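# Put blue foam block, or else cardboard box, in door tote

## Task

Look over the floor of the room. If a blue foam block lies there, place it inside the tote near the door; if no such block exists, place the cardboard box in that tote. The placed item must sit fully within the tote with nothing sticking out past its rim, it must stay there without the robot supporting it, and the robot must not tip over or be left leaning.

## Robot and tools

Robot: a Hello Robot Stretch 4, about 1.6 m tall, with a single arm. It has an omni-wheel base (rim no more than 0.23 m from the base origin), a lift that rides up a mast, an arm that telescopes forward, a wrist with yaw, pitch and roll joints, and a two-finger gripper. A loose object may occasionally get nudged by something outside the robot.

Frames: the base frame sits on the floor beneath the centre of the base, with x ahead, y to the left and z up. hand_pose is expressed in it and marks a point between the open fingertips; when all wrist joints are 0 its axes line up with the base axes. The printed hand position may be slightly wrong. The odometry frame is the base frame as it was when the scene began. base_odometry heading runs from -3.142 to 3.142, positive to the left, and it comes only from wheel rotation, so slipping is counted as movement.

Tools:
- execute_actions: arguments "actions" (a list holding exactly one action, or none) and optional "cameras" (list drawn from head_camera, head_left_camera, head_right_camera, wrist_camera, all; null, omitted or ["all"] means all of them, [] means none). An empty list just reports state and images. One action can contain "base", "joints" or both, plus optional "pace" and "contact_limits"; alternatively it is {"end_of_arm": "enable_torque"} by itself, which re-powers wrist or gripper motors that shut off. Motions within an action begin together and may end at different times.
- "base" holds one relative command measured from where the base last reported itself: {"translate_m": d} drives straight, forward positive, -2 to 2 m; {"strafe_m": d} slides sideways, left positive, -2 to 2 m; {"rotate_rad": d} turns in place, counter-clockwise positive, -3.2 to 3.2 rad.
- "joints" holds absolute targets keyed by name (not offsets): lift_m 0 to 1.2; arm_m 0 to 0.55 (extension forward); wrist_yaw_rad -1.134 to 4.276 (0 ahead, positive leftward, 3.14 folded back, past 3.4 the arm may block it); wrist_pitch_rad -1.117 to 4.259 (0 level, 1.57 pointing down); wrist_roll_rad -1.117 to 4.259 (0 fingers level, positive turns clockwise viewed from behind); gripper_m -0.038 to 0.141, the fingertip gap in metres, below 0 means fingers squeeze each other. Out-of-range joint targets get clipped and the result notes it; any unknown key or other bad value rejects the whole call with no motion.
- "pace": "slow", "default", "fast" or "max" (base up to 0.1/0.3/0.4/0.6 m/s and 1/2/3/4 rad/s; slower when the lift is above 0.2 m). "contact_limits": {"arm_m": value} from 0 (gentlest) to 0.75 (firmest), default 0.5.
- wait: {"seconds": 0 to 10}; commands nothing new and returns state and images.
- zoom_image: {"camera": name, "region": [x0, y0, x1, y1]} in pixels of that camera's latest full image, top-left origin, at most 504 by 504.
- finished_scene: {"scene": number}; ends the scene for good and reports success. Call it only once the item rests in the tote on its own.

Cameras: head_camera (420x560) on the mast top looking forward and down; rotate the base to look elsewhere. head_left_camera and head_right_camera are fisheyes (420x672) beside it aimed more steeply down, showing the base and arm. wrist_camera (616x392) looks along the fingers, whose tips appear near the bottom. The "pictures" line lists the order of returned images.

Result lines: base_status and joint_status tell how each motion finished: "done" (for the base, wheels turned the commanded amount even if slipping), "off_target" (stopped short and may still push), "contact_stop_at_<key>" (blocked by contact; that part goes slack, so a loaded lift may sag or wheels roll), "limit_stop_at_<name>", "time_out", "torque_fault" (wrist motor overloaded and went limp; send enable_torque). After these stops the old target is dropped. on_its_own covers things not commanded in this call; "held at" gives a joint's held target. Parts left out of an action may still be pushing toward older targets. lidar_m lists 12 distances in metres, sector 1 straight ahead, then counter-clockwise in 30-degree steps (4th left, 7th behind, 10th right); "-" means nothing seen or closer than 0.25 m; it misses clear objects and thin legs and sees only from about 0.15 m up. wrist_depth_mm is a 7x7 grid of depths, 100 to 2000 mm, top-left first. turned_by_wheels vs turned_by_imu differing by over about 0.1 rad signals a bump or slip. base_tilt gives forward and right lean in degrees (about 1.5 degree fixed bias). motor_effort is percent of maximum with the peak in brackets; a resting effort outside its normal range suggests a load or contact.

Gripping: command gripper_m smaller than the object's width; squeezing harder pulls it toward the wrist. Neither the gripper reading nor "done" proves a grasp; look for a clear gripper effort change and check images. If fingertips jam against a surface below, raise the lift.

Cautions: to unfold at the start, send lift_m 0.4 with wrist_yaw_rad 0 together. Tilting the gripper up while rolled can trigger limit_stop_at_own_body. Leaning beyond 6 degrees gives limit_stop_at_tilt and disables lift, arm and wheels. Do not drive or turn with over 1 kg held and arm_m above 0.2, especially at fast paces, and avoid sustained pushes or pulls with a raised gripper or high contact limit. Avoid drops, slams, hard impacts and objects falling; lower the item gently into the tote, release, and confirm it lies fully inside before ending.

Each tool is called after ">>>" as name(argument=value, ...), one argument or row to a line, values as JSON.

## Session

>>> execute_actions(
  actions=[],
)

Scene clock: 0.00 s.
base_odometry: x=+0.000 y=+0.000 heading=+0.000 (m, m, rad; odometry frame)
turned_by_wheels: +0.000 (rad since the last result)
turned_by_imu: +0.000 (rad since the last result)
base_tilt: forward=+0.0 right=+0.0 (deg)
lidar_m: 0.75 0.76 0.92 1.27 1.31 1.04 0.95 0.94 1.19 1.46 1.31 0.84
base_status: not commanded
joint_positions: lift_m=+0.144 arm_m=+0.002 wrist_yaw_rad=+3.134 wrist_pitch_rad=+0.003 wrist_roll_rad=+0.008 gripper_m=+0.057
joint_status: not commanded
motor_effort: lift_m=+18 arm_m=-1 wrist_yaw_rad=-1 wrist_pitch_rad=-7 wrist_roll_rad=-1 gripper_m=-5 wheel_0=+0 wheel_1=+0 wheel_2=+0 (%)
hand_pose: x=-0.1154 y=+0.0895 z=+0.3217 quat_wxyz=(+0.004, -0.001, +0.004, +1.000) (m; base frame)
wrist_depth_mm: - 140 1078 1118 1182 1229 1255 / - 127 169 1138 1160 1229 1255 / - 121 163 1118 1138 1229 1255 / 112 139 218 1098 1160 1205 1281 / 216 1042 1078 1118 1160 1205 1281 / 976 1008 204 1098 198 1160 1229 / 842 820 866 143 866 842 891
pictures: head_camera, head_left_camera, head_right_camera, wrist_camera
Images, in order (width x height): head_camera 420x560, head_left_camera 420x672, head_right_camera 420x672, wrist_camera 616x392.

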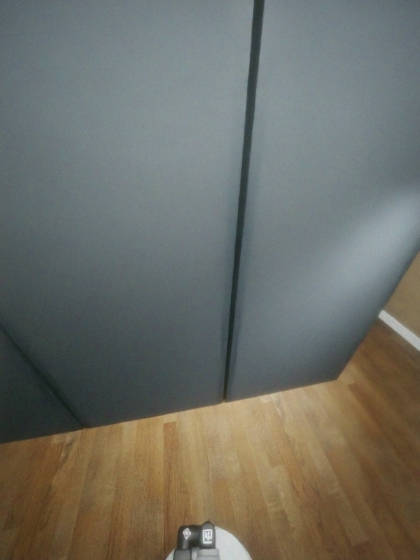

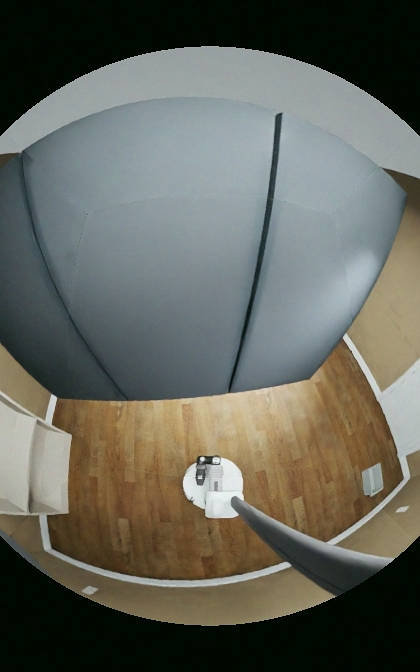

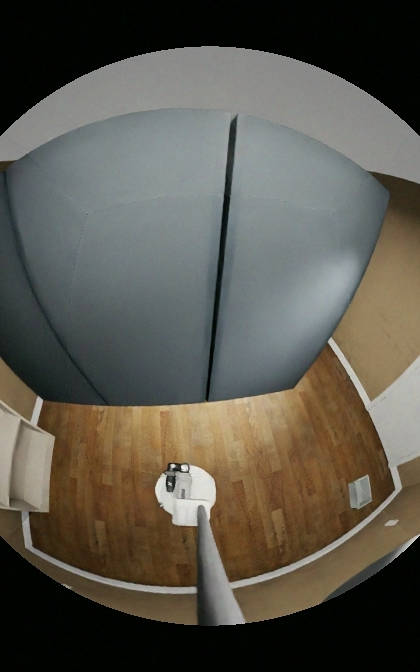

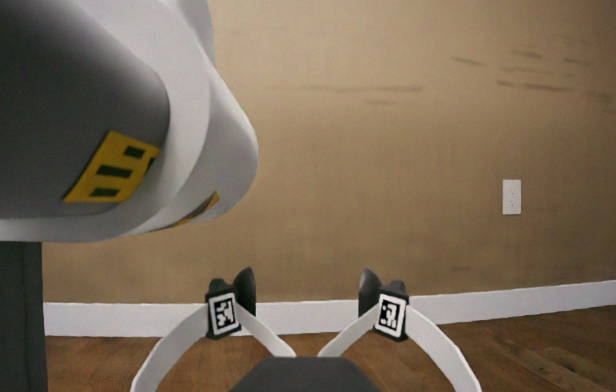

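>>> execute_actions(
  actions=[
    {"base":{"rotate_rad":-1.2},"pace":"fast"},
  ],
  cameras=["head_camera","head_left_camera"],
)

Scene clock: 3.30 s.
base_odometry: x=+0.000 y=+0.000 heading=-1.200 (m, m, rad; odometry frame)
turned_by_wheels: -1.200 (rad since the last result)
turned_by_imu: -1.183 (rad since the last result)
base_tilt: forward=+0.1 right=+0.0 (deg)
lidar_m: 2.09 0.91 0.75 0.75 0.85 1.29 1.28 1.15 0.96 0.94 1.05 1.45
base_status: done
joint_positions: lift_m=+0.144 arm_m=+0.002 wrist_yaw_rad=+3.134 wrist_pitch_rad=+0.003 wrist_roll_rad=+0.008 gripper_m=+0.057
joint_status: not commanded
motor_effort: lift_m=+18(18) arm_m=-1(0) wrist_yaw_rad=-2(1) wrist_pitch_rad=-8(7) wrist_roll_rad=-1(1) gripper_m=-4(3) wheel_0=+0(4) wheel_1=+0(8) wheel_2=-1(8) (%)
hand_pose: x=-0.1154 y=+0.0895 z=+0.3217 quat_wxyz=(+0.004, -0.001, +0.004, +1.000) (m; base frame)
wrist_depth_mm: - 140 1661 1618 1537 1618 1366 / - 127 169 1708 1618 1618 1366 / - 121 164 1708 1661 1618 1430 / 112 139 218 1708 1661 1618 1430 / 216 1576 1863 1708 1576 1576 1397 / 1138 1281 206 1366 199 1308 1205 / 842 831 854 143 866 842 891
pictures: head_camera, head_left_camera
Images, in order (width x height): head_camera 420x560, head_left_camera 420x672.

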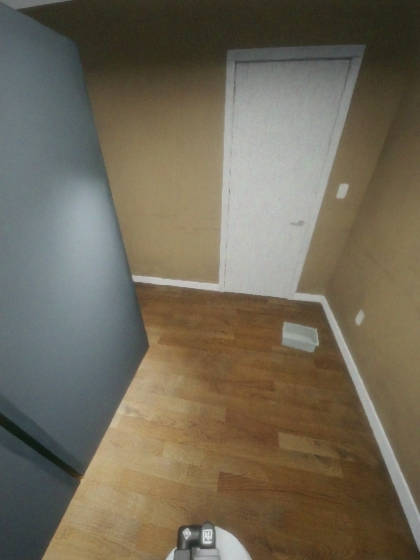

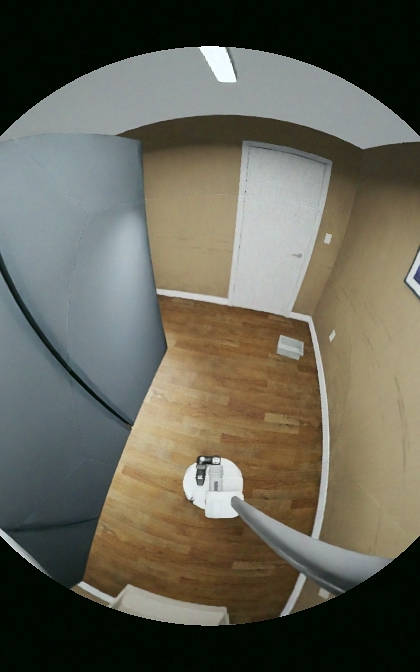

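>>> execute_actions(
  actions=[
    {"base":{"translate_m":1.3},"pace":"max"},
  ],
)

Scene clock: 8.90 s.
base_odometry: x=+0.471 y=-1.212 heading=-1.200 (m, m, rad; odometry frame)
turned_by_wheels: +0.000 (rad since the last result)
turned_by_imu: -0.005 (rad since the last result)
base_tilt: forward=+0.0 right=+0.0 (deg)
lidar_m: 0.79 0.96 1.56 0.49 0.52 0.90 2.58 1.44 1.22 0.70 1.00 0.82
base_status: done
joint_positions: lift_m=+0.144 arm_m=+0.002 wrist_yaw_rad=+3.134 wrist_pitch_rad=+0.003 wrist_roll_rad=+0.008 gripper_m=+0.057
joint_status: not commanded
motor_effort: lift_m=+18(18) arm_m=-1(0) wrist_yaw_rad=-1(2) wrist_pitch_rad=-7(6) wrist_roll_rad=-1(2) gripper_m=-2(4) wheel_0=-1(7) wheel_1=-1(8) wheel_2=+1(12) (%)
hand_pose: x=-0.1154 y=+0.0895 z=+0.3217 quat_wxyz=(+0.004, -0.001, +0.004, +1.000) (m; base frame)
wrist_depth_mm: - 140 - - - 1397 798 / - 127 170 - - 1430 809 / - 121 163 - - 1397 809 / 112 139 219 - - 1430 820 / 216 1921 - - - 1464 820 / 1229 1281 204 1397 198 1205 809 / 831 820 854 143 866 842 778
pictures: head_camera, head_left_camera, head_right_camera, wrist_camera
Images, in order (width x height): head_camera 420x560, head_left_camera 420x672, head_right_camera 420x672, wrist_camera 616x392.

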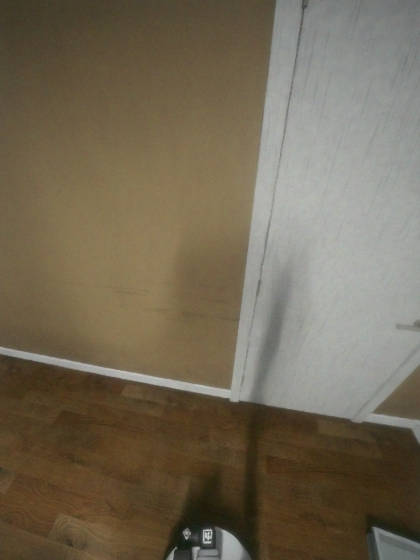

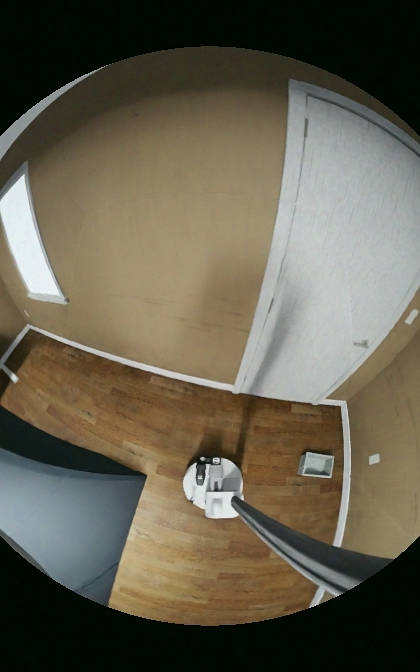

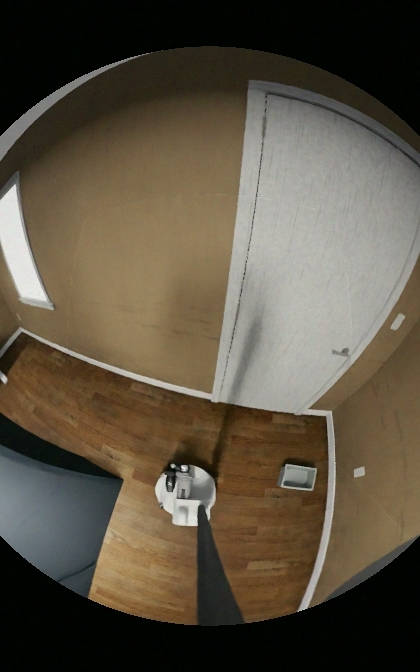

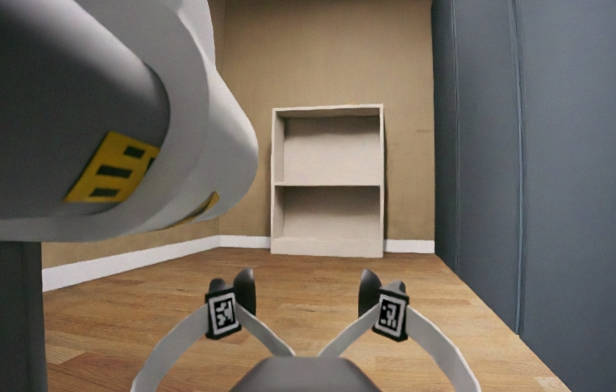

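>>> execute_actions(
  actions=[
    {"base":{"translate_m":0.35},"pace":"fast"},
  ],
  cameras=[],
)

>>> execute_actions(
  actions=[
    {"base":{"rotate_rad":1.37},"pace":"fast"},
  ],
  cameras=["head_camera","head_left_camera"],
)

Scene clock: 13.97 s.
base_odometry: x=+0.598 y=-1.538 heading=-1.200 (m, m, rad; odometry frame)
turned_by_wheels: +0.000 (rad since the last result)
turned_by_imu: -0.002 (rad since the last result)
base_tilt: forward=+0.0 right=+0.0 (deg)
lidar_m: 0.51 0.57 0.95 0.98 0.61 0.79 2.91 1.53 0.77 0.78 0.60 0.46
base_status: done
joint_positions: lift_m=+0.144 arm_m=+0.002 wrist_yaw_rad=+3.134 wrist_pitch_rad=+0.003 wrist_roll_rad=+0.008 gripper_m=+0.057
joint_status: not commanded
motor_effort: lift_m=+18(18) arm_m=-1(0) wrist_yaw_rad=-1(2) wrist_pitch_rad=-6(7) wrist_roll_rad=-2(1) gripper_m=-2(8) wheel_0=+0(5) wheel_1=+0(4) wheel_2=+1(10) (%)
hand_pose: x=-0.1154 y=+0.0895 z=+0.3217 quat_wxyz=(+0.004, -0.001, +0.004, +1.000) (m; base frame)
wrist_depth_mm: - 140 - - - 1118 668 / - 127 170 - - 1160 654 / - 121 164 - - 1160 668 / 112 139 218 - - 1182 676 / 215 1921 - - - 1160 661 / 1255 1255 205 1336 198 1098 647 / 842 820 854 143 866 809 661
pictures: none
No camera images: the call's "cameras" was empty. Leave "cameras" out to get every camera's image.

Scene clock: 15.60 s.
base_odometry: x=+0.598 y=-1.538 heading=+0.170 (m, m, rad; odometry frame)
turned_by_wheels: +1.370 (rad since the last result)
turned_by_imu: +1.350 (rad since the last result)
base_tilt: forward=+0.1 right=+0.0 (deg)
lidar_m: 2.05 0.61 0.61 1.71 1.83 1.35 0.77 0.69 0.49 0.48 0.53 0.72
base_status: done
joint_positions: lift_m=+0.144 arm_m=+0.002 wrist_yaw_rad=+3.134 wrist_pitch_rad=+0.003 wrist_roll_rad=+0.008 gripper_m=+0.057
joint_status: not commanded
motor_effort: lift_m=+18(18) arm_m=+0(1) wrist_yaw_rad=-1(2) wrist_pitch_rad=-9(7) wrist_roll_rad=-1(1) gripper_m=-3(0) wheel_0=+1(3) wheel_1=+1(6) wheel_2=+1(9) (%)
hand_pose: x=-0.1154 y=+0.0895 z=+0.3217 quat_wxyz=(+0.004, -0.001, +0.004, +1.000) (m; base frame)
wrist_depth_mm: - 140 1464 1464 1430 1430 1464 / - 127 169 1464 1464 1464 1430 / - 121 164 1430 1430 1430 1430 / 112 139 219 1430 1430 1430 1430 / 216 1205 1430 1430 1430 1464 1397 / 842 1160 205 1138 198 1336 1308 / 820 809 866 143 866 854 891
pictures: head_camera, head_left_camera
Images, in order (width x height): head_camera 420x560, head_left_camera 420x672.

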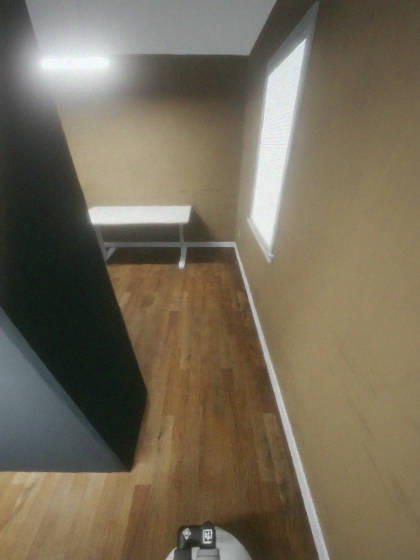

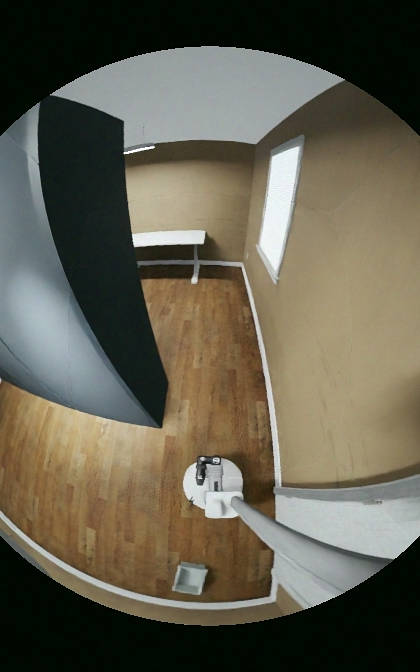

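>>> execute_actions(
  actions=[
    {"base":{"translate_m":1.5},"pace":"max"},
  ],
  cameras=[],
)

>>> execute_actions(
  actions=[
    {"base":{"rotate_rad":1.3},"pace":"fast"},
  ],
  cameras=["head_camera","head_left_camera"],
)

Scene clock: 22.50 s.
base_odometry: x=+2.076 y=-1.284 heading=+0.170 (m, m, rad; odometry frame)
turned_by_wheels: +0.000 (rad since the last result)
turned_by_imu: -0.006 (rad since the last result)
base_tilt: forward=+0.1 right=-0.1 (deg)
lidar_m: 1.15 1.16 1.64 2.35 0.87 0.74 1.99 0.73 0.54 0.47 0.50 0.71
base_status: done
joint_positions: lift_m=+0.144 arm_m=+0.002 wrist_yaw_rad=+3.134 wrist_pitch_rad=+0.003 wrist_roll_rad=+0.008 gripper_m=+0.057
joint_status: not commanded
motor_effort: lift_m=+18(18) arm_m=+0(1) wrist_yaw_rad=-1(1) wrist_pitch_rad=-6(7) wrist_roll_rad=-1(1) gripper_m=-2(3) wheel_0=-2(8) wheel_1=-1(6) wheel_2=+0(15) (%)
hand_pose: x=-0.1154 y=+0.0895 z=+0.3217 quat_wxyz=(+0.004, -0.001, +0.004, +1.000) (m; base frame)
wrist_depth_mm: - 140 - - - 917 1205 / - 127 169 - - 904 1205 / - 121 163 - - 842 1060 / 112 139 218 - - 917 1229 / 216 1229 - - - 904 1182 / 891 1182 204 1336 198 854 1042 / 831 820 866 143 866 732 732
pictures: none
No camera images: the call's "cameras" was empty. Leave "cameras" out to get every camera's image.

Scene clock: 24.10 s.
base_odometry: x=+2.076 y=-1.284 heading=+1.470 (m, m, rad; odometry frame)
turned_by_wheels: +1.300 (rad since the last result)
turned_by_imu: +1.281 (rad since the last result)
base_tilt: forward=+0.0 right=+0.0 (deg)
lidar_m: 2.41 1.22 0.74 0.87 1.06 0.59 0.48 0.46 0.57 0.99 1.15 1.33
base_status: done
joint_positions: lift_m=+0.144 arm_m=+0.002 wrist_yaw_rad=+3.134 wrist_pitch_rad=+0.003 wrist_roll_rad=+0.008 gripper_m=+0.057
joint_status: not commanded
motor_effort: lift_m=+18(18) arm_m=-1(1) wrist_yaw_rad=-1(1) wrist_pitch_rad=-7(7) wrist_roll_rad=-1(1) gripper_m=-4(2) wheel_0=+2(6) wheel_1=+1(8) wheel_2=+0(9) (%)
hand_pose: x=-0.1154 y=+0.0895 z=+0.3217 quat_wxyz=(+0.004, -0.001, +0.004, +1.000) (m; base frame)
wrist_depth_mm: - 140 654 699 750 809 866 / - 127 169 699 741 809 866 / - 121 163 691 741 798 854 / 112 139 219 691 750 798 866 / 215 603 654 691 741 798 854 / 574 603 205 683 199 798 842 / 574 591 640 143 715 778 831
pictures: head_camera, head_left_camera
Images, in order (width x height): head_camera 420x560, head_left_camera 420x672.

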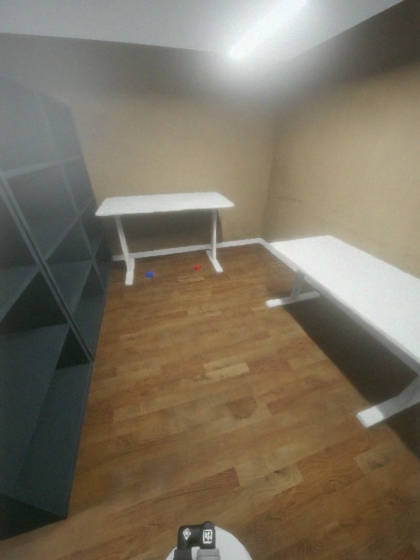

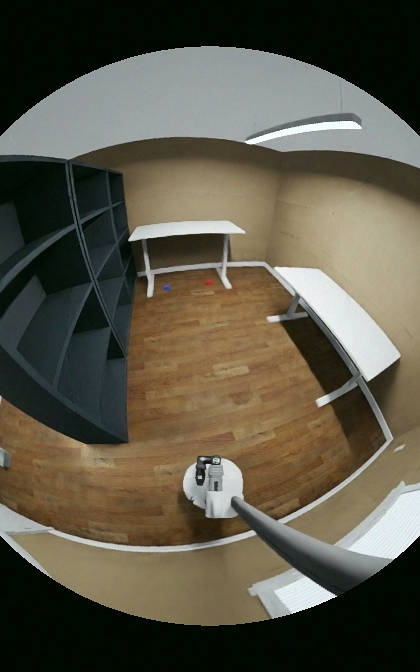

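>>> execute_actions(
  actions=[
    {"base":{"rotate_rad":0.3},"pace":"fast"},
  ],
  cameras=[],
)

>>> execute_actions(
  actions=[
    {"base":{"translate_m":1.6},"joints":{"lift_m":0.4,"wrist_yaw_rad":0,"gripper_m":0.14},"pace":"max"},
  ],
)

Scene clock: 28.50 s.
base_odometry: x=+2.076 y=-1.284 heading=+1.770 (m, m, rad; odometry frame)
turned_by_wheels: +0.300 (rad since the last result)
turned_by_imu: +0.295 (rad since the last result)
base_tilt: forward=+0.1 right=+0.0 (deg)
lidar_m: 2.07 0.84 0.74 1.67 0.72 0.54 0.46 0.50 0.74 1.16 1.20 1.72
base_status: done
joint_positions: lift_m=+0.144 arm_m=+0.002 wrist_yaw_rad=+3.134 wrist_pitch_rad=+0.003 wrist_roll_rad=+0.008 gripper_m=+0.057
joint_status: not commanded
motor_effort: lift_m=+18(18) arm_m=+0(1) wrist_yaw_rad=-1(1) wrist_pitch_rad=-7(8) wrist_roll_rad=-2(2) gripper_m=-5(5) wheel_0=+2(4) wheel_1=+2(1) wheel_2=+0(6) (%)
hand_pose: x=-0.1154 y=+0.0895 z=+0.3217 quat_wxyz=(+0.004, -0.001, +0.004, +1.000) (m; base frame)
wrist_depth_mm: - 140 654 647 640 640 634 / - 127 169 647 640 640 634 / - 121 164 640 640 634 634 / 112 139 219 647 634 634 627 / 215 654 647 640 640 634 627 / 654 647 204 634 198 627 627 / 640 634 640 143 634 621 621
pictures: none
No camera images: the call's "cameras" was empty. Leave "cameras" out to get every camera's image.

Scene clock: 32.73 s.
base_odometry: x=+1.759 y=+0.284 heading=+1.770 (m, m, rad; odometry frame)
turned_by_wheels: +0.000 (rad since the last result)
turned_by_imu: -0.007 (rad since the last result)
base_tilt: forward=+0.0 right=+0.0 (deg)
lidar_m: 0.80 0.76 0.55 0.52 0.56 0.83 2.12 1.72 1.23 1.18 1.08 0.84
base_status: done
joint_positions: lift_m=+0.400 arm_m=+0.002 wrist_yaw_rad=+0.000 wrist_pitch_rad=+0.003 wrist_roll_rad=+0.008 gripper_m=+0.140
joint_status: all done
motor_effort: lift_m=+21(25) arm_m=-1(0) wrist_yaw_rad=-2(10) wrist_pitch_rad=-8(8) wrist_roll_rad=-1(0) gripper_m=-1(2) wheel_0=-2(7) wheel_1=-1(6) wheel_2=-1(11) (%)
hand_pose: x=+0.4610 y=-0.0874 z=+0.5771 quat_wxyz=(+1.000, +0.004, +0.001, +0.000) (m; base frame)
wrist_depth_mm: 640 654 654 654 647 640 634 / 1025 960 917 917 891 891 866 / 1366 1366 1430 1397 1397 1397 1366 / 1397 1366 1430 1430 1430 1397 1397 / 1336 1397 1397 1430 1397 1397 1366 / 1397 213 1397 1430 1397 1397 1366 / 1255 1205 1336 144 1397 1366 1366
pictures: head_camera, head_left_camera, head_right_camera, wrist_camera
Images, in order (width x height): head_camera 420x560, head_left_camera 420x672, head_right_camera 420x672, wrist_camera 616x392.

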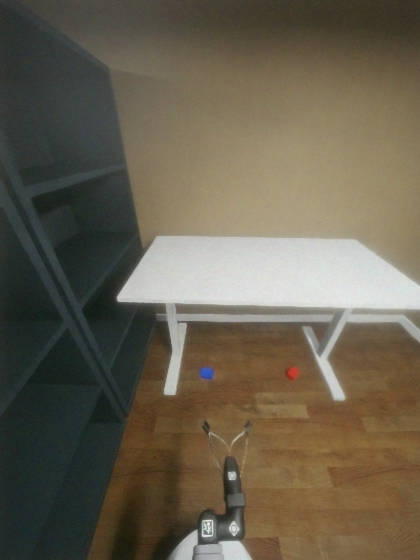

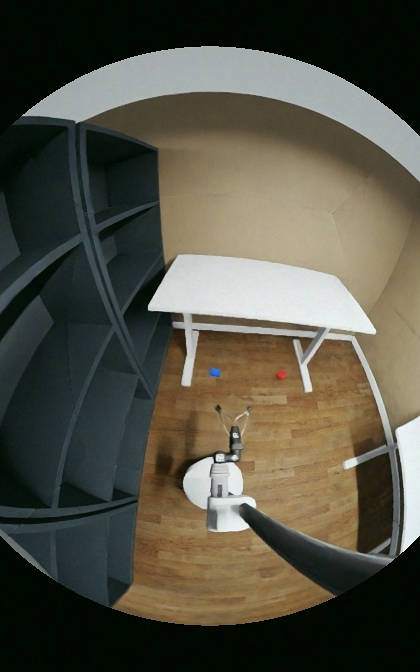

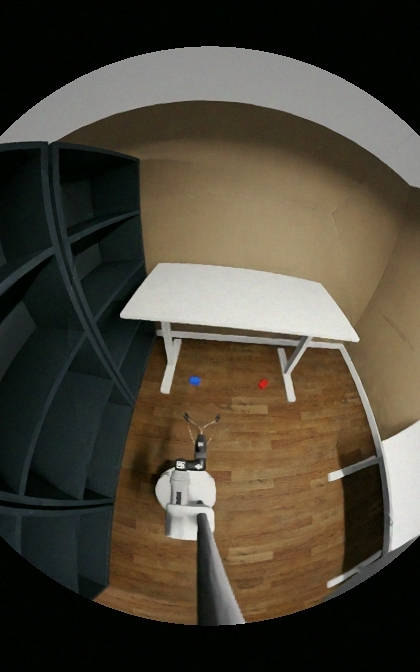

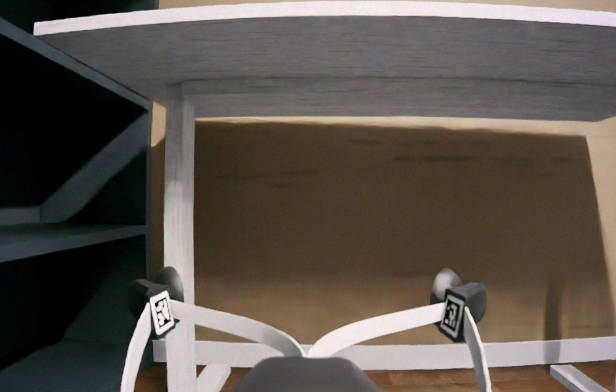

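>>> execute_actions(
  actions=[
    {"base":{"strafe_m":0.11},"joints":{"lift_m":0.3,"wrist_pitch_rad":1.0,"arm_m":0.3},"pace":"fast"},
  ],
  cameras=["head_camera","wrist_camera"],
)

Scene clock: 36.27 s.
base_odometry: x=+1.651 y=+0.263 heading=+1.770 (m, m, rad; odometry frame)
turned_by_wheels: +0.000 (rad since the last result)
turned_by_imu: -0.001 (rad since the last result)
base_tilt: forward=+0.1 right=+0.0 (deg)
lidar_m: 0.80 0.60 0.44 0.39 0.44 0.65 2.11 1.83 1.34 1.30 1.11 0.83
base_status: done
joint_positions: lift_m=+0.300 arm_m=+0.299 wrist_yaw_rad=+0.000 wrist_pitch_rad=+1.001 wrist_roll_rad=+0.008 gripper_m=+0.140
joint_status: all done
motor_effort: lift_m=+14(20) arm_m=+4(4) wrist_yaw_rad=-2(1) wrist_pitch_rad=-3(5) wrist_roll_rad=-1(1) gripper_m=+0(1) wheel_0=+1(8) wheel_1=+0(11) wheel_2=-1(0) (%)
hand_pose: x=+0.6258 y=-0.0874 z=+0.2356 quat_wxyz=(+0.877, +0.004, +0.480, -0.002) (m; base frame)
wrist_depth_mm: 699 768 741 768 768 768 788 / 668 668 661 668 676 691 691 / 609 569 603 603 609 609 615 / 549 544 544 544 554 544 544 / 496 496 500 500 496 500 500 / 452 213 452 459 452 436 455 / 421 418 421 144 421 421 421
pictures: head_camera, wrist_camera
Images, in order (width x height): head_camera 420x560, wrist_camera 616x392.

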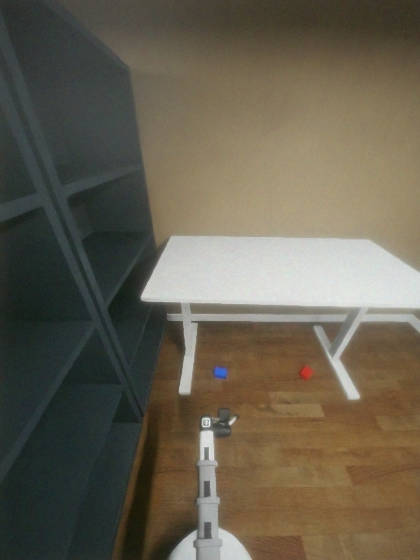

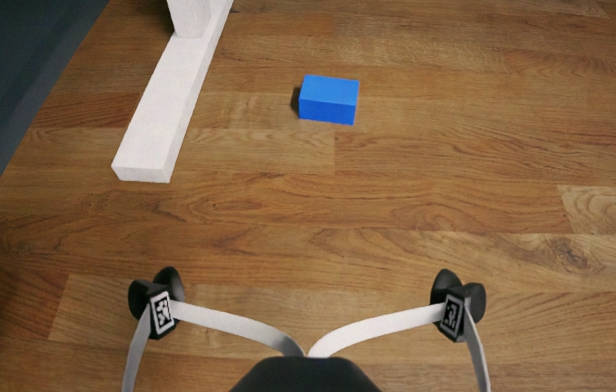

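>>> execute_actions(
  actions=[
    {"base":{"translate_m":0.35},"joints":{"wrist_pitch_rad":1.57,"arm_m":0.49},"pace":"fast"},
  ],
  cameras=[],
)

>>> execute_actions(
  actions=[
    {"base":{"strafe_m":-0.03},"pace":"fast"},
  ],
  cameras=["head_left_camera","wrist_camera"],
)

Scene clock: 44.37 s.
base_odometry: x=+1.582 y=+0.606 heading=+1.770 (m, m, rad; odometry frame)
turned_by_wheels: +0.000 (rad since the last result)
turned_by_imu: -0.002 (rad since the last result)
base_tilt: forward=+0.0 right=+0.0 (deg)
lidar_m: 0.45 0.48 0.44 0.40 0.41 0.61 2.46 1.86 1.37 1.31 0.64 0.46
base_status: done
joint_positions: lift_m=+0.300 arm_m=+0.489 wrist_yaw_rad=+0.000 wrist_pitch_rad=+1.570 wrist_roll_rad=+0.008 gripper_m=+0.140
joint_status: all done
motor_effort: lift_m=+14(14) arm_m=+4(5) wrist_yaw_rad=-3(0) wrist_pitch_rad=+0(3) wrist_roll_rad=-1(1) gripper_m=+1(2) wheel_0=-2(3) wheel_1=+0(6) wheel_2=+0(12) (%)
hand_pose: x=+0.6605 y=-0.0874 z=+0.1901 quat_wxyz=(+0.707, +0.003, +0.707, -0.003) (m; base frame)
wrist_depth_mm: 282 382 415 421 415 415 418 / 382 382 415 415 418 415 415 / 415 394 415 418 418 415 415 / 382 404 415 415 415 415 415 / 382 413 415 370 415 415 413 / 377 213 415 415 415 415 413 / 382 389 413 144 413 415 413
pictures: none
No camera images: the call's "cameras" was empty. Leave "cameras" out to get every camera's image.

Scene clock: 45.23 s.
base_odometry: x=+1.611 y=+0.612 heading=+1.770 (m, m, rad; odometry frame)
turned_by_wheels: +0.000 (rad since the last result)
turned_by_imu: +0.000 (rad since the last result)
base_tilt: forward=+0.1 right=+0.0 (deg)
lidar_m: 0.45 0.49 0.45 0.44 0.47 0.66 2.47 1.79 1.33 1.30 0.63 0.49
base_status: done
joint_positions: lift_m=+0.300 arm_m=+0.489 wrist_yaw_rad=+0.000 wrist_pitch_rad=+1.570 wrist_roll_rad=+0.008 gripper_m=+0.140
joint_status: not commanded
motor_effort: lift_m=+14(14) arm_m=+4(4) wrist_yaw_rad=-3(2) wrist_pitch_rad=+1(0) wrist_roll_rad=-1(1) gripper_m=+2(3) wheel_0=-1(7) wheel_1=+1(7) wheel_2=-1(0) (%)
hand_pose: x=+0.6605 y=-0.0874 z=+0.1901 quat_wxyz=(+0.707, +0.003, +0.707, -0.003) (m; base frame)
wrist_depth_mm: 324 418 415 418 418 418 418 / 359 415 418 418 418 418 415 / 384 415 418 415 415 418 418 / 382 418 415 415 418 418 415 / 382 418 415 370 413 413 415 / 379 213 415 415 415 413 413 / 382 415 415 144 413 413 413
pictures: head_left_camera, wrist_camera
Images, in order (width x height): head_left_camera 420x672, wrist_camera 616x392.

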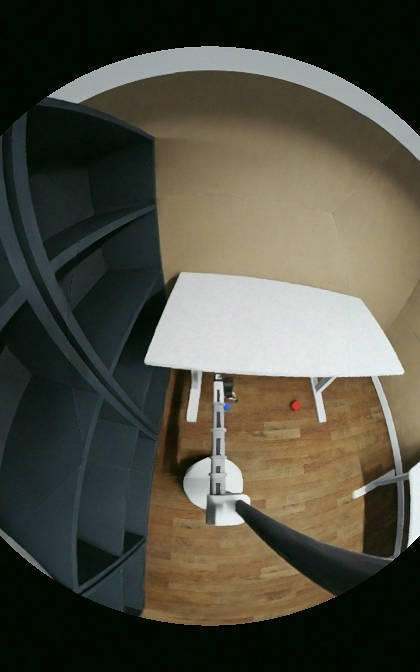

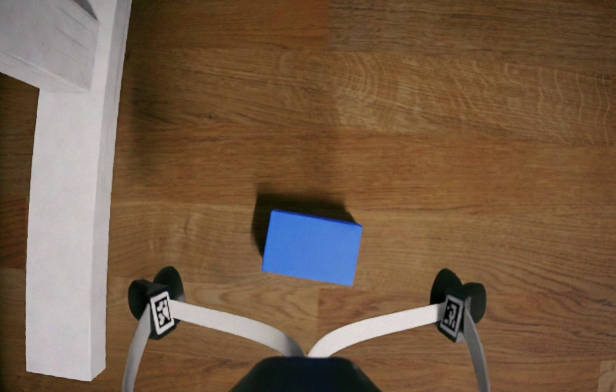

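>>> execute_actions(
  actions=[
    {"joints":{"lift_m":0.145,"wrist_roll_rad":0.15,"arm_m":0.495}},
  ],
  cameras=["wrist_camera"],
)

Scene clock: 49.40 s.
base_odometry: x=+1.611 y=+0.612 heading=+1.770 (m, m, rad; odometry frame)
turned_by_wheels: +0.000 (rad since the last result)
turned_by_imu: +0.000 (rad since the last result)
base_tilt: forward=+0.1 right=+0.0 (deg)
lidar_m: 0.45 0.49 0.46 0.44 0.47 0.67 2.45 1.80 1.33 1.30 0.61 0.47
base_status: not commanded
joint_positions: lift_m=+0.145 arm_m=+0.494 wrist_yaw_rad=+0.000 wrist_pitch_rad=+1.570 wrist_roll_rad=+0.150 gripper_m=+0.140
joint_status: all done
motor_effort: lift_m=+13(13) arm_m=+4(4) wrist_yaw_rad=-2(1) wrist_pitch_rad=+0(0) wrist_roll_rad=+0(3) gripper_m=-2(1) wheel_0=-1(1) wheel_1=+1(1) wheel_2=-1(1) (%)
hand_pose: x=+0.6655 y=-0.0874 z=+0.0351 quat_wxyz=(+0.705, +0.053, +0.705, -0.053) (m; base frame)
wrist_depth_mm: 260 262 260 262 262 260 - / 262 260 260 260 260 260 260 / 260 262 260 260 259 259 260 / 259 260 259 259 262 260 260 / 260 259 260 214 260 259 259 / 259 213 214 215 214 257 259 / 258 258 259 144 258 258 -
pictures: wrist_camera
Images, in order (width x height): wrist_camera 616x392.

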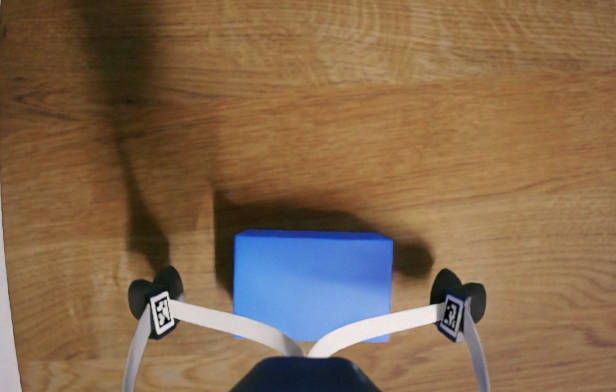

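>>> execute_actions(
  actions=[
    {"joints":{"gripper_m":0.05,"lift_m":0.14}},
  ],
  cameras=[],
)

>>> execute_actions(
  actions=[
    {"joints":{"lift_m":0.2,"arm_m":0.15}},
  ],
  cameras=["wrist_camera"],
)

Scene clock: 52.97 s.
base_odometry: x=+1.611 y=+0.612 heading=+1.770 (m, m, rad; odometry frame)
turned_by_wheels: +0.000 (rad since the last result)
turned_by_imu: +0.000 (rad since the last result)
base_tilt: forward=+0.1 right=+0.0 (deg)
lidar_m: 0.45 0.50 0.46 0.44 0.49 0.68 2.47 1.80 1.32 1.30 0.62 0.46
base_status: not commanded
joint_positions: lift_m=+0.140 arm_m=+0.494 wrist_yaw_rad=+0.000 wrist_pitch_rad=+1.570 wrist_roll_rad=+0.150 gripper_m=+0.050
joint_status: all done
motor_effort: lift_m=+13(14) arm_m=+4(4) wrist_yaw_rad=-2(2) wrist_pitch_rad=+0(0) wrist_roll_rad=+1(1) gripper_m=-22(20) wheel_0=-1(1) wheel_1=+1(1) wheel_2=-1(1) (%)
hand_pose: x=+0.6655 y=-0.0874 z=+0.0301 quat_wxyz=(+0.705, +0.053, +0.705, -0.053) (m; base frame)
wrist_depth_mm: 256 256 256 255 255 256 - / 256 256 256 256 255 255 255 / 256 256 254 255 254 255 256 / 255 255 255 255 254 255 254 / 254 254 255 198 254 255 254 / 255 253 198 197 197 254 254 / 254 254 254 197 254 253 -
pictures: none
No camera images: the call's "cameras" was empty. Leave "cameras" out to get every camera's image.

Scene clock: 55.10 s.
base_odometry: x=+1.611 y=+0.612 heading=+1.770 (m, m, rad; odometry frame)
turned_by_wheels: +0.000 (rad since the last result)
turned_by_imu: +0.000 (rad since the last result)
base_tilt: forward=+0.1 right=+0.0 (deg)
lidar_m: 0.45 0.50 0.44 0.44 0.45 0.68 2.46 1.80 1.30 1.31 0.63 0.47
base_status: not commanded
joint_positions: lift_m=+0.200 arm_m=+0.151 wrist_yaw_rad=+0.000 wrist_pitch_rad=+1.570 wrist_roll_rad=+0.150 gripper_m=+0.050
joint_status: all done
motor_effort: lift_m=+22(24) arm_m=-4(5) wrist_yaw_rad=-1(2) wrist_pitch_rad=-2(1) wrist_roll_rad=+0(1) gripper_m=-22(22) wheel_0=-1(1) wheel_1=+1(1) wheel_2=-1(1) (%)
hand_pose: x=+0.3217 y=-0.0874 z=+0.0894 quat_wxyz=(+0.705, +0.053, +0.705, -0.053) (m; base frame)
wrist_depth_mm: 317 319 317 315 317 317 317 / 317 317 319 317 315 315 317 / 315 317 315 317 317 315 315 / 317 317 315 315 317 314 315 / 315 315 317 198 315 315 315 / 315 317 198 197 197 315 314 / 315 315 314 197 314 315 312
pictures: wrist_camera
Images, in order (width x height): wrist_camera 616x392.

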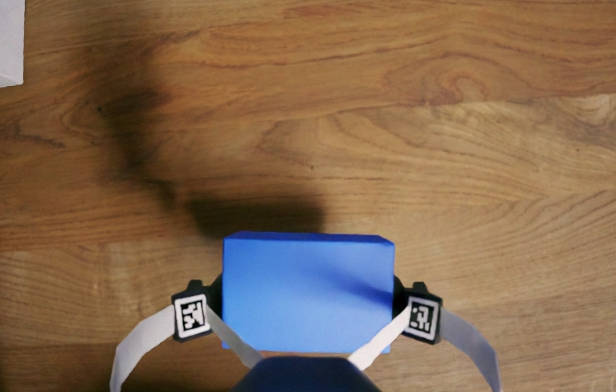

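Held. Back up, then turn toward the passage.

>>> execute_actions(
  actions=[
    {"base":{"translate_m":-1.97},"pace":"max"},
  ],
  cameras=[],
)

>>> execute_actions(
  actions=[
    {"base":{"rotate_rad":1.58}},
  ],
  cameras=["head_camera","head_left_camera"],
)

Scene clock: 62.23 s.
base_odometry: x=+2.000 y=-1.320 heading=+1.770 (m, m, rad; odometry frame)
turned_by_wheels: +0.000 (rad since the last result)
turned_by_imu: +0.007 (rad since the last result)
base_tilt: forward=+0.1 right=+0.0 (deg)
lidar_m: 1.84 0.72 0.67 1.58 0.69 0.51 0.47 0.47 0.69 1.25 1.28 1.82
base_status: done
joint_positions: lift_m=+0.200 arm_m=+0.151 wrist_yaw_rad=+0.000 wrist_pitch_rad=+1.570 wrist_roll_rad=+0.150 gripper_m=+0.050
joint_status: not commanded
motor_effort: lift_m=+22(22) arm_m=-4(4) wrist_yaw_rad=-1(1) wrist_pitch_rad=-1(1) wrist_roll_rad=-1(1) gripper_m=-22(22) wheel_0=+2(7) wheel_1=+0(6) wheel_2=+0(13) (%)
hand_pose: x=+0.3217 y=-0.0874 z=+0.0894 quat_wxyz=(+0.705, +0.053, +0.705, -0.053) (m; base frame)
wrist_depth_mm: 319 319 317 317 317 317 317 / 319 319 317 317 317 315 315 / 315 317 317 315 315 315 315 / 315 315 317 315 315 314 315 / 315 315 315 198 314 315 314 / 317 315 197 197 198 315 314 / 315 312 314 197 314 314 314
pictures: none
No camera images: the call's "cameras" was empty. Leave "cameras" out to get every camera's image.

Scene clock: 64.30 s.
base_odometry: x=+2.000 y=-1.320 heading=-2.933 (m, m, rad; odometry frame)
turned_by_wheels: +1.580 (rad since the last result)
turned_by_imu: +1.557 (rad since the last result)
base_tilt: forward=+0.0 right=+0.0 (deg)
lidar_m: 1.56 0.68 0.50 0.46 0.49 0.71 1.26 1.31 1.86 1.73 0.72 0.70
base_status: done
joint_positions: lift_m=+0.200 arm_m=+0.151 wrist_yaw_rad=+0.000 wrist_pitch_rad=+1.570 wrist_roll_rad=+0.150 gripper_m=+0.050
joint_status: not commanded
motor_effort: lift_m=+22(22) arm_m=-4(3) wrist_yaw_rad=-1(2) wrist_pitch_rad=-2(1) wrist_roll_rad=-1(1) gripper_m=-24(20) wheel_0=+0(3) wheel_1=-1(6) wheel_2=+0(6) (%)
hand_pose: x=+0.3218 y=-0.0874 z=+0.0894 quat_wxyz=(+0.705, +0.053, +0.705, -0.053) (m; base frame)
wrist_depth_mm: 319 317 317 317 319 317 317 / 317 317 317 317 317 317 315 / 317 317 317 317 317 317 317 / 315 315 317 315 317 315 317 / 315 317 315 198 315 315 315 / 315 315 197 197 197 314 315 / 315 314 315 197 315 312 314
pictures: head_camera, head_left_camera
Images, in order (width x height): head_camera 420x560, head_left_camera 420x672.

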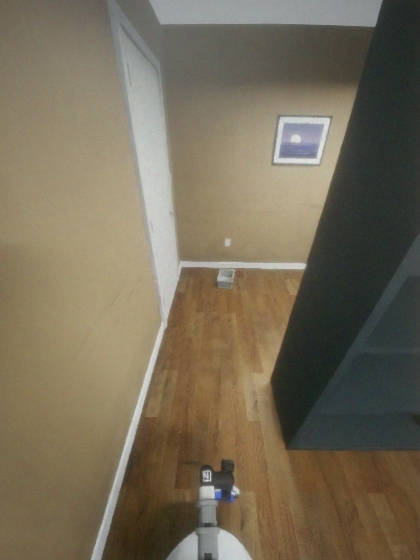

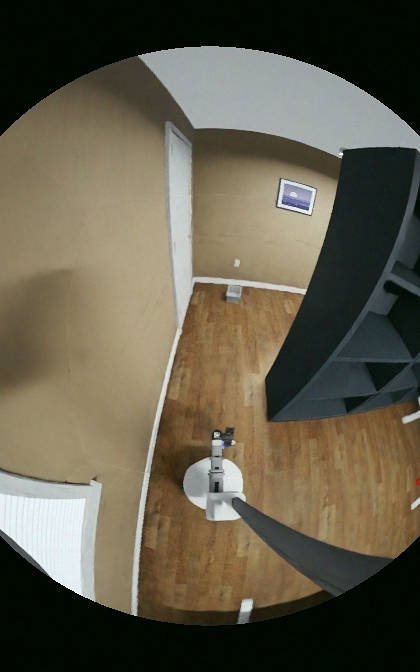

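>>> execute_actions(
  actions=[
    {"base":{"translate_m":1.75},"joints":{"lift_m":0.45,"wrist_roll_rad":1.57},"pace":"max"},
  ],
  cameras=[],
)

>>> execute_actions(
  actions=[
    {"base":{"strafe_m":-0.12},"joints":{"arm_m":0.4},"pace":"fast"},
  ],
)

Scene clock: 72.87 s.
base_odometry: x=+0.288 y=-1.681 heading=-2.934 (m, m, rad; odometry frame)
turned_by_wheels: +0.000 (rad since the last result)
turned_by_imu: -0.008 (rad since the last result)
base_tilt: forward=+0.1 right=+0.0 (deg)
lidar_m: 0.96 0.53 0.37 0.37 0.39 0.61 1.87 0.92 1.11 3.01 1.27 0.49
base_status: done
joint_positions: lift_m=+0.450 arm_m=+0.151 wrist_yaw_rad=+0.000 wrist_pitch_rad=+1.570 wrist_roll_rad=+1.570 gripper_m=+0.050
joint_status: all done
motor_effort: lift_m=+21(24) arm_m=-3(4) wrist_yaw_rad=-1(1) wrist_pitch_rad=+0(1) wrist_roll_rad=+1(5) gripper_m=-21(21) wheel_0=+0(10) wheel_1=-1(7) wheel_2=+0(14) (%)
hand_pose: x=+0.3217 y=-0.0874 z=+0.3394 quat_wxyz=(+0.500, +0.500, +0.500, -0.500) (m; base frame)
wrist_depth_mm: 500 496 569 569 574 569 569 / 544 569 564 569 569 574 574 / 559 564 569 564 564 569 569 / 564 569 564 569 569 387 355 / 564 569 569 198 421 351 351 / 564 564 197 197 197 353 351 / 564 564 569 197 379 349 351
pictures: none
No camera images: the call's "cameras" was empty. Leave "cameras" out to get every camera's image.

Scene clock: 74.43 s.
base_odometry: x=+0.264 y=-1.564 heading=-2.934 (m, m, rad; odometry frame)
turned_by_wheels: +0.000 (rad since the last result)
turned_by_imu: +0.000 (rad since the last result)
base_tilt: forward=+0.0 right=+0.0 (deg)
lidar_m: 0.49 0.62 0.50 0.48 0.52 0.80 2.57 0.88 1.13 2.88 1.27 0.45
base_status: done
joint_positions: lift_m=+0.450 arm_m=+0.399 wrist_yaw_rad=+0.000 wrist_pitch_rad=+1.570 wrist_roll_rad=+1.570 gripper_m=+0.050
joint_status: all done
motor_effort: lift_m=+21(21) arm_m=+4(5) wrist_yaw_rad=-2(2) wrist_pitch_rad=+0(1) wrist_roll_rad=-1(0) gripper_m=-22(23) wheel_0=+0(7) wheel_1=+0(12) wheel_2=-1(1) (%)
hand_pose: x=+0.5705 y=-0.0874 z=+0.3394 quat_wxyz=(+0.501, +0.500, +0.500, -0.499) (m; base frame)
wrist_depth_mm: 530 569 569 569 569 569 569 / 525 569 564 569 564 569 569 / 539 574 554 564 517 569 569 / 549 569 564 559 564 569 564 / 559 564 445 198 445 564 564 / 554 559 197 197 197 564 564 / 559 559 569 197 564 564 564
pictures: head_camera, head_left_camera, head_right_camera, wrist_camera
Images, in order (width x height): head_camera 420x560, head_left_camera 420x672, head_right_camera 420x672, wrist_camera 616x392.

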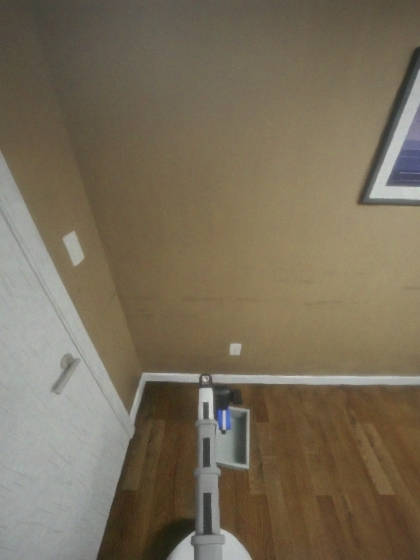

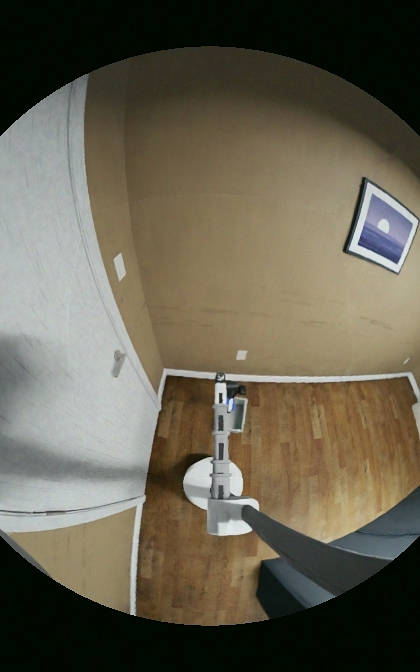

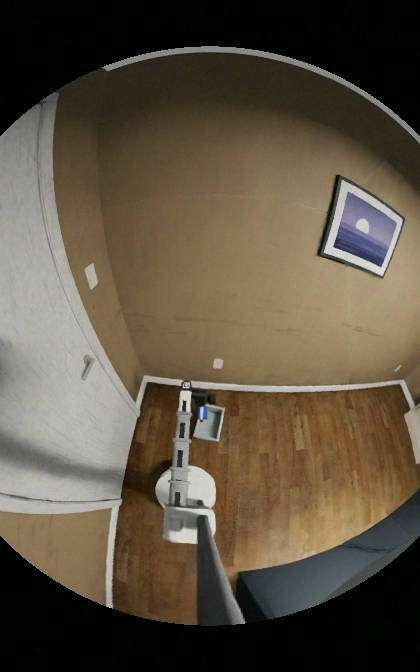

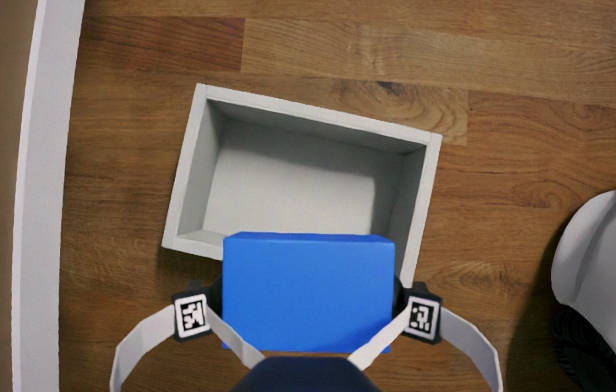

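>>> execute_actions(
  actions=[
    {"base":{"strafe_m":-0.06},"joints":{"wrist_roll_rad":1.77,"arm_m":0.41,"lift_m":0.32},"pace":"fast"},
  ],
  cameras=["wrist_camera"],
)

Scene clock: 78.30 s.
base_odometry: x=+0.251 y=-1.505 heading=-2.934 (m, m, rad; odometry frame)
turned_by_wheels: +0.000 (rad since the last result)
turned_by_imu: +0.000 (rad since the last result)
base_tilt: forward=+0.0 right=+0.0 (deg)
lidar_m: 0.43 0.72 0.57 0.56 0.57 0.90 1.22 0.84 1.16 2.84 1.25 0.43
base_status: done
joint_positions: lift_m=+0.320 arm_m=+0.409 wrist_yaw_rad=+0.000 wrist_pitch_rad=+1.570 wrist_roll_rad=+1.770 gripper_m=+0.050
joint_status: all done
motor_effort: lift_m=+14(19) arm_m=+4(3) wrist_yaw_rad=-2(2) wrist_pitch_rad=+0(1) wrist_roll_rad=+0(4) gripper_m=-24(22) wheel_0=+0(6) wheel_1=+0(9) wheel_2=-1(0) (%)
hand_pose: x=+0.5804 y=-0.0874 z=+0.2101 quat_wxyz=(+0.448, +0.547, +0.448, -0.547) (m; base frame)
wrist_depth_mm: 436 436 439 439 439 442 439 / 436 439 439 439 439 439 439 / 439 436 362 357 351 436 436 / 436 436 433 436 433 366 439 / 433 433 402 198 433 436 433 / 436 433 198 198 197 436 433 / 436 315 317 197 314 319 433
pictures: wrist_camera
Images, in order (width x height): wrist_camera 616x392.

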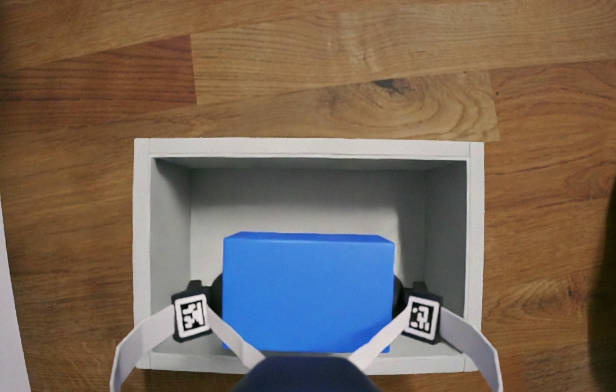

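>>> execute_actions(
  actions=[
    {"joints":{"lift_m":0.15}},
  ],
  cameras=[],
)

>>> execute_actions(
  actions=[
    {"joints":{"gripper_m":0.115}},
  ],
  cameras=[],
)

>>> execute_actions(
  actions=[
    {"joints":{"lift_m":0.35},"pace":"fast"},
  ],
  cameras=["wrist_camera"],
)

Scene clock: 82.93 s.
base_odometry: x=+0.251 y=-1.505 heading=-2.934 (m, m, rad; odometry frame)
turned_by_wheels: +0.000 (rad since the last result)
turned_by_imu: +0.000 (rad since the last result)
base_tilt: forward=+0.0 right=+0.0 (deg)
lidar_m: 0.45 0.70 0.56 0.54 0.59 0.84 1.19 0.84 1.17 2.82 1.27 0.44
base_status: not commanded
joint_positions: lift_m=+0.150 arm_m=+0.409 wrist_yaw_rad=+0.000 wrist_pitch_rad=+1.570 wrist_roll_rad=+1.770 gripper_m=+0.050
joint_status: all done
motor_effort: lift_m=+13(14) arm_m=+4(3) wrist_yaw_rad=-2(2) wrist_pitch_rad=+0(1) wrist_roll_rad=+0(0) gripper_m=-23(22) wheel_0=+0(0) wheel_1=+0(0) wheel_2=-1(1) (%)
hand_pose: x=+0.5804 y=-0.0874 z=+0.0401 quat_wxyz=(+0.448, +0.547, +0.448, -0.547) (m; base frame)
wrist_depth_mm: 267 267 266 267 266 267 267 / 145 145 145 146 146 146 267 / 178 226 228 226 221 213 203 / 189 263 263 263 262 262 210 / 188 262 262 197 262 262 208 / 187 257 198 197 198 258 206 / 190 236 260 196 260 235 -
pictures: none
No camera images: the call's "cameras" was empty. Leave "cameras" out to get every camera's image.

Scene clock: 84.47 s.
base_odometry: x=+0.251 y=-1.505 heading=-2.934 (m, m, rad; odometry frame)
turned_by_wheels: +0.000 (rad since the last result)
turned_by_imu: +0.000 (rad since the last result)
base_tilt: forward=+0.1 right=+0.0 (deg)
lidar_m: 0.44 0.71 0.57 0.54 0.57 0.91 1.21 0.87 1.16 2.82 1.29 0.43
base_status: not commanded
joint_positions: lift_m=+0.150 arm_m=+0.409 wrist_yaw_rad=+0.000 wrist_pitch_rad=+1.570 wrist_roll_rad=+1.770 gripper_m=+0.115
joint_status: all done
motor_effort: lift_m=+13(13) arm_m=+4(4) wrist_yaw_rad=-1(2) wrist_pitch_rad=+0(1) wrist_roll_rad=+0(1) gripper_m=-1(22) wheel_0=+0(0) wheel_1=+0(0) wheel_2=-1(1) (%)
hand_pose: x=+0.5804 y=-0.0874 z=+0.0401 quat_wxyz=(+0.448, +0.547, +0.448, -0.547) (m; base frame)
wrist_depth_mm: 265 267 265 266 268 267 267 / 145 146 145 145 146 146 268 / 178 225 227 226 221 213 202 / 189 262 262 263 263 263 210 / 189 262 262 216 262 262 208 / 187 240 216 216 216 243 206 / 190 238 262 145 260 252 -
pictures: none
No camera images: the call's "cameras" was empty. Leave "cameras" out to get every camera's image.

Scene clock: 86.00 s.
base_odometry: x=+0.251 y=-1.505 heading=-2.934 (m, m, rad; odometry frame)
turned_by_wheels: +0.000 (rad since the last result)
turned_by_imu: +0.000 (rad since the last result)
base_tilt: forward=+0.1 right=+0.0 (deg)
lidar_m: 0.42 0.71 0.57 0.54 0.58 0.88 1.24 0.86 1.15 2.82 1.27 0.42
base_status: not commanded
joint_positions: lift_m=+0.350 arm_m=+0.409 wrist_yaw_rad=+0.000 wrist_pitch_rad=+1.570 wrist_roll_rad=+1.770 gripper_m=+0.115
joint_status: all done
motor_effort: lift_m=+22(23) arm_m=+4(4) wrist_yaw_rad=-2(2) wrist_pitch_rad=+0(1) wrist_roll_rad=-1(0) gripper_m=-1(2) wheel_0=+0(0) wheel_1=+0(0) wheel_2=-1(1) (%)
hand_pose: x=+0.5805 y=-0.0874 z=+0.2394 quat_wxyz=(+0.448, +0.547, +0.448, -0.547) (m; base frame)
wrist_depth_mm: 469 469 469 469 469 469 469 / 466 466 466 466 466 469 469 / 466 469 466 462 469 466 466 / 466 466 462 462 466 466 466 / 466 462 459 415 462 466 466 / 466 462 375 462 220 466 462 / 462 462 347 145 351 466 466
pictures: wrist_camera
Images, in order (width x height): wrist_camera 616x392.

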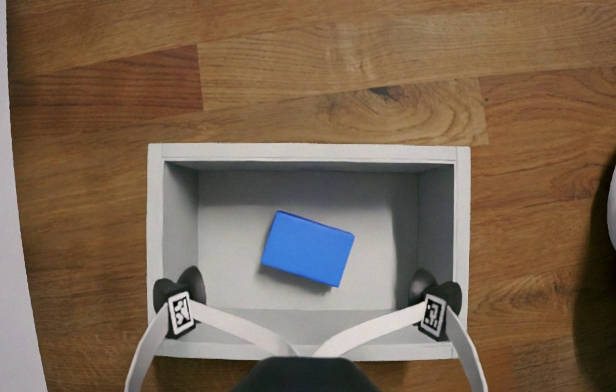

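>>> finished_scene(
  scene=1,
)

The scene is finished: the task was done.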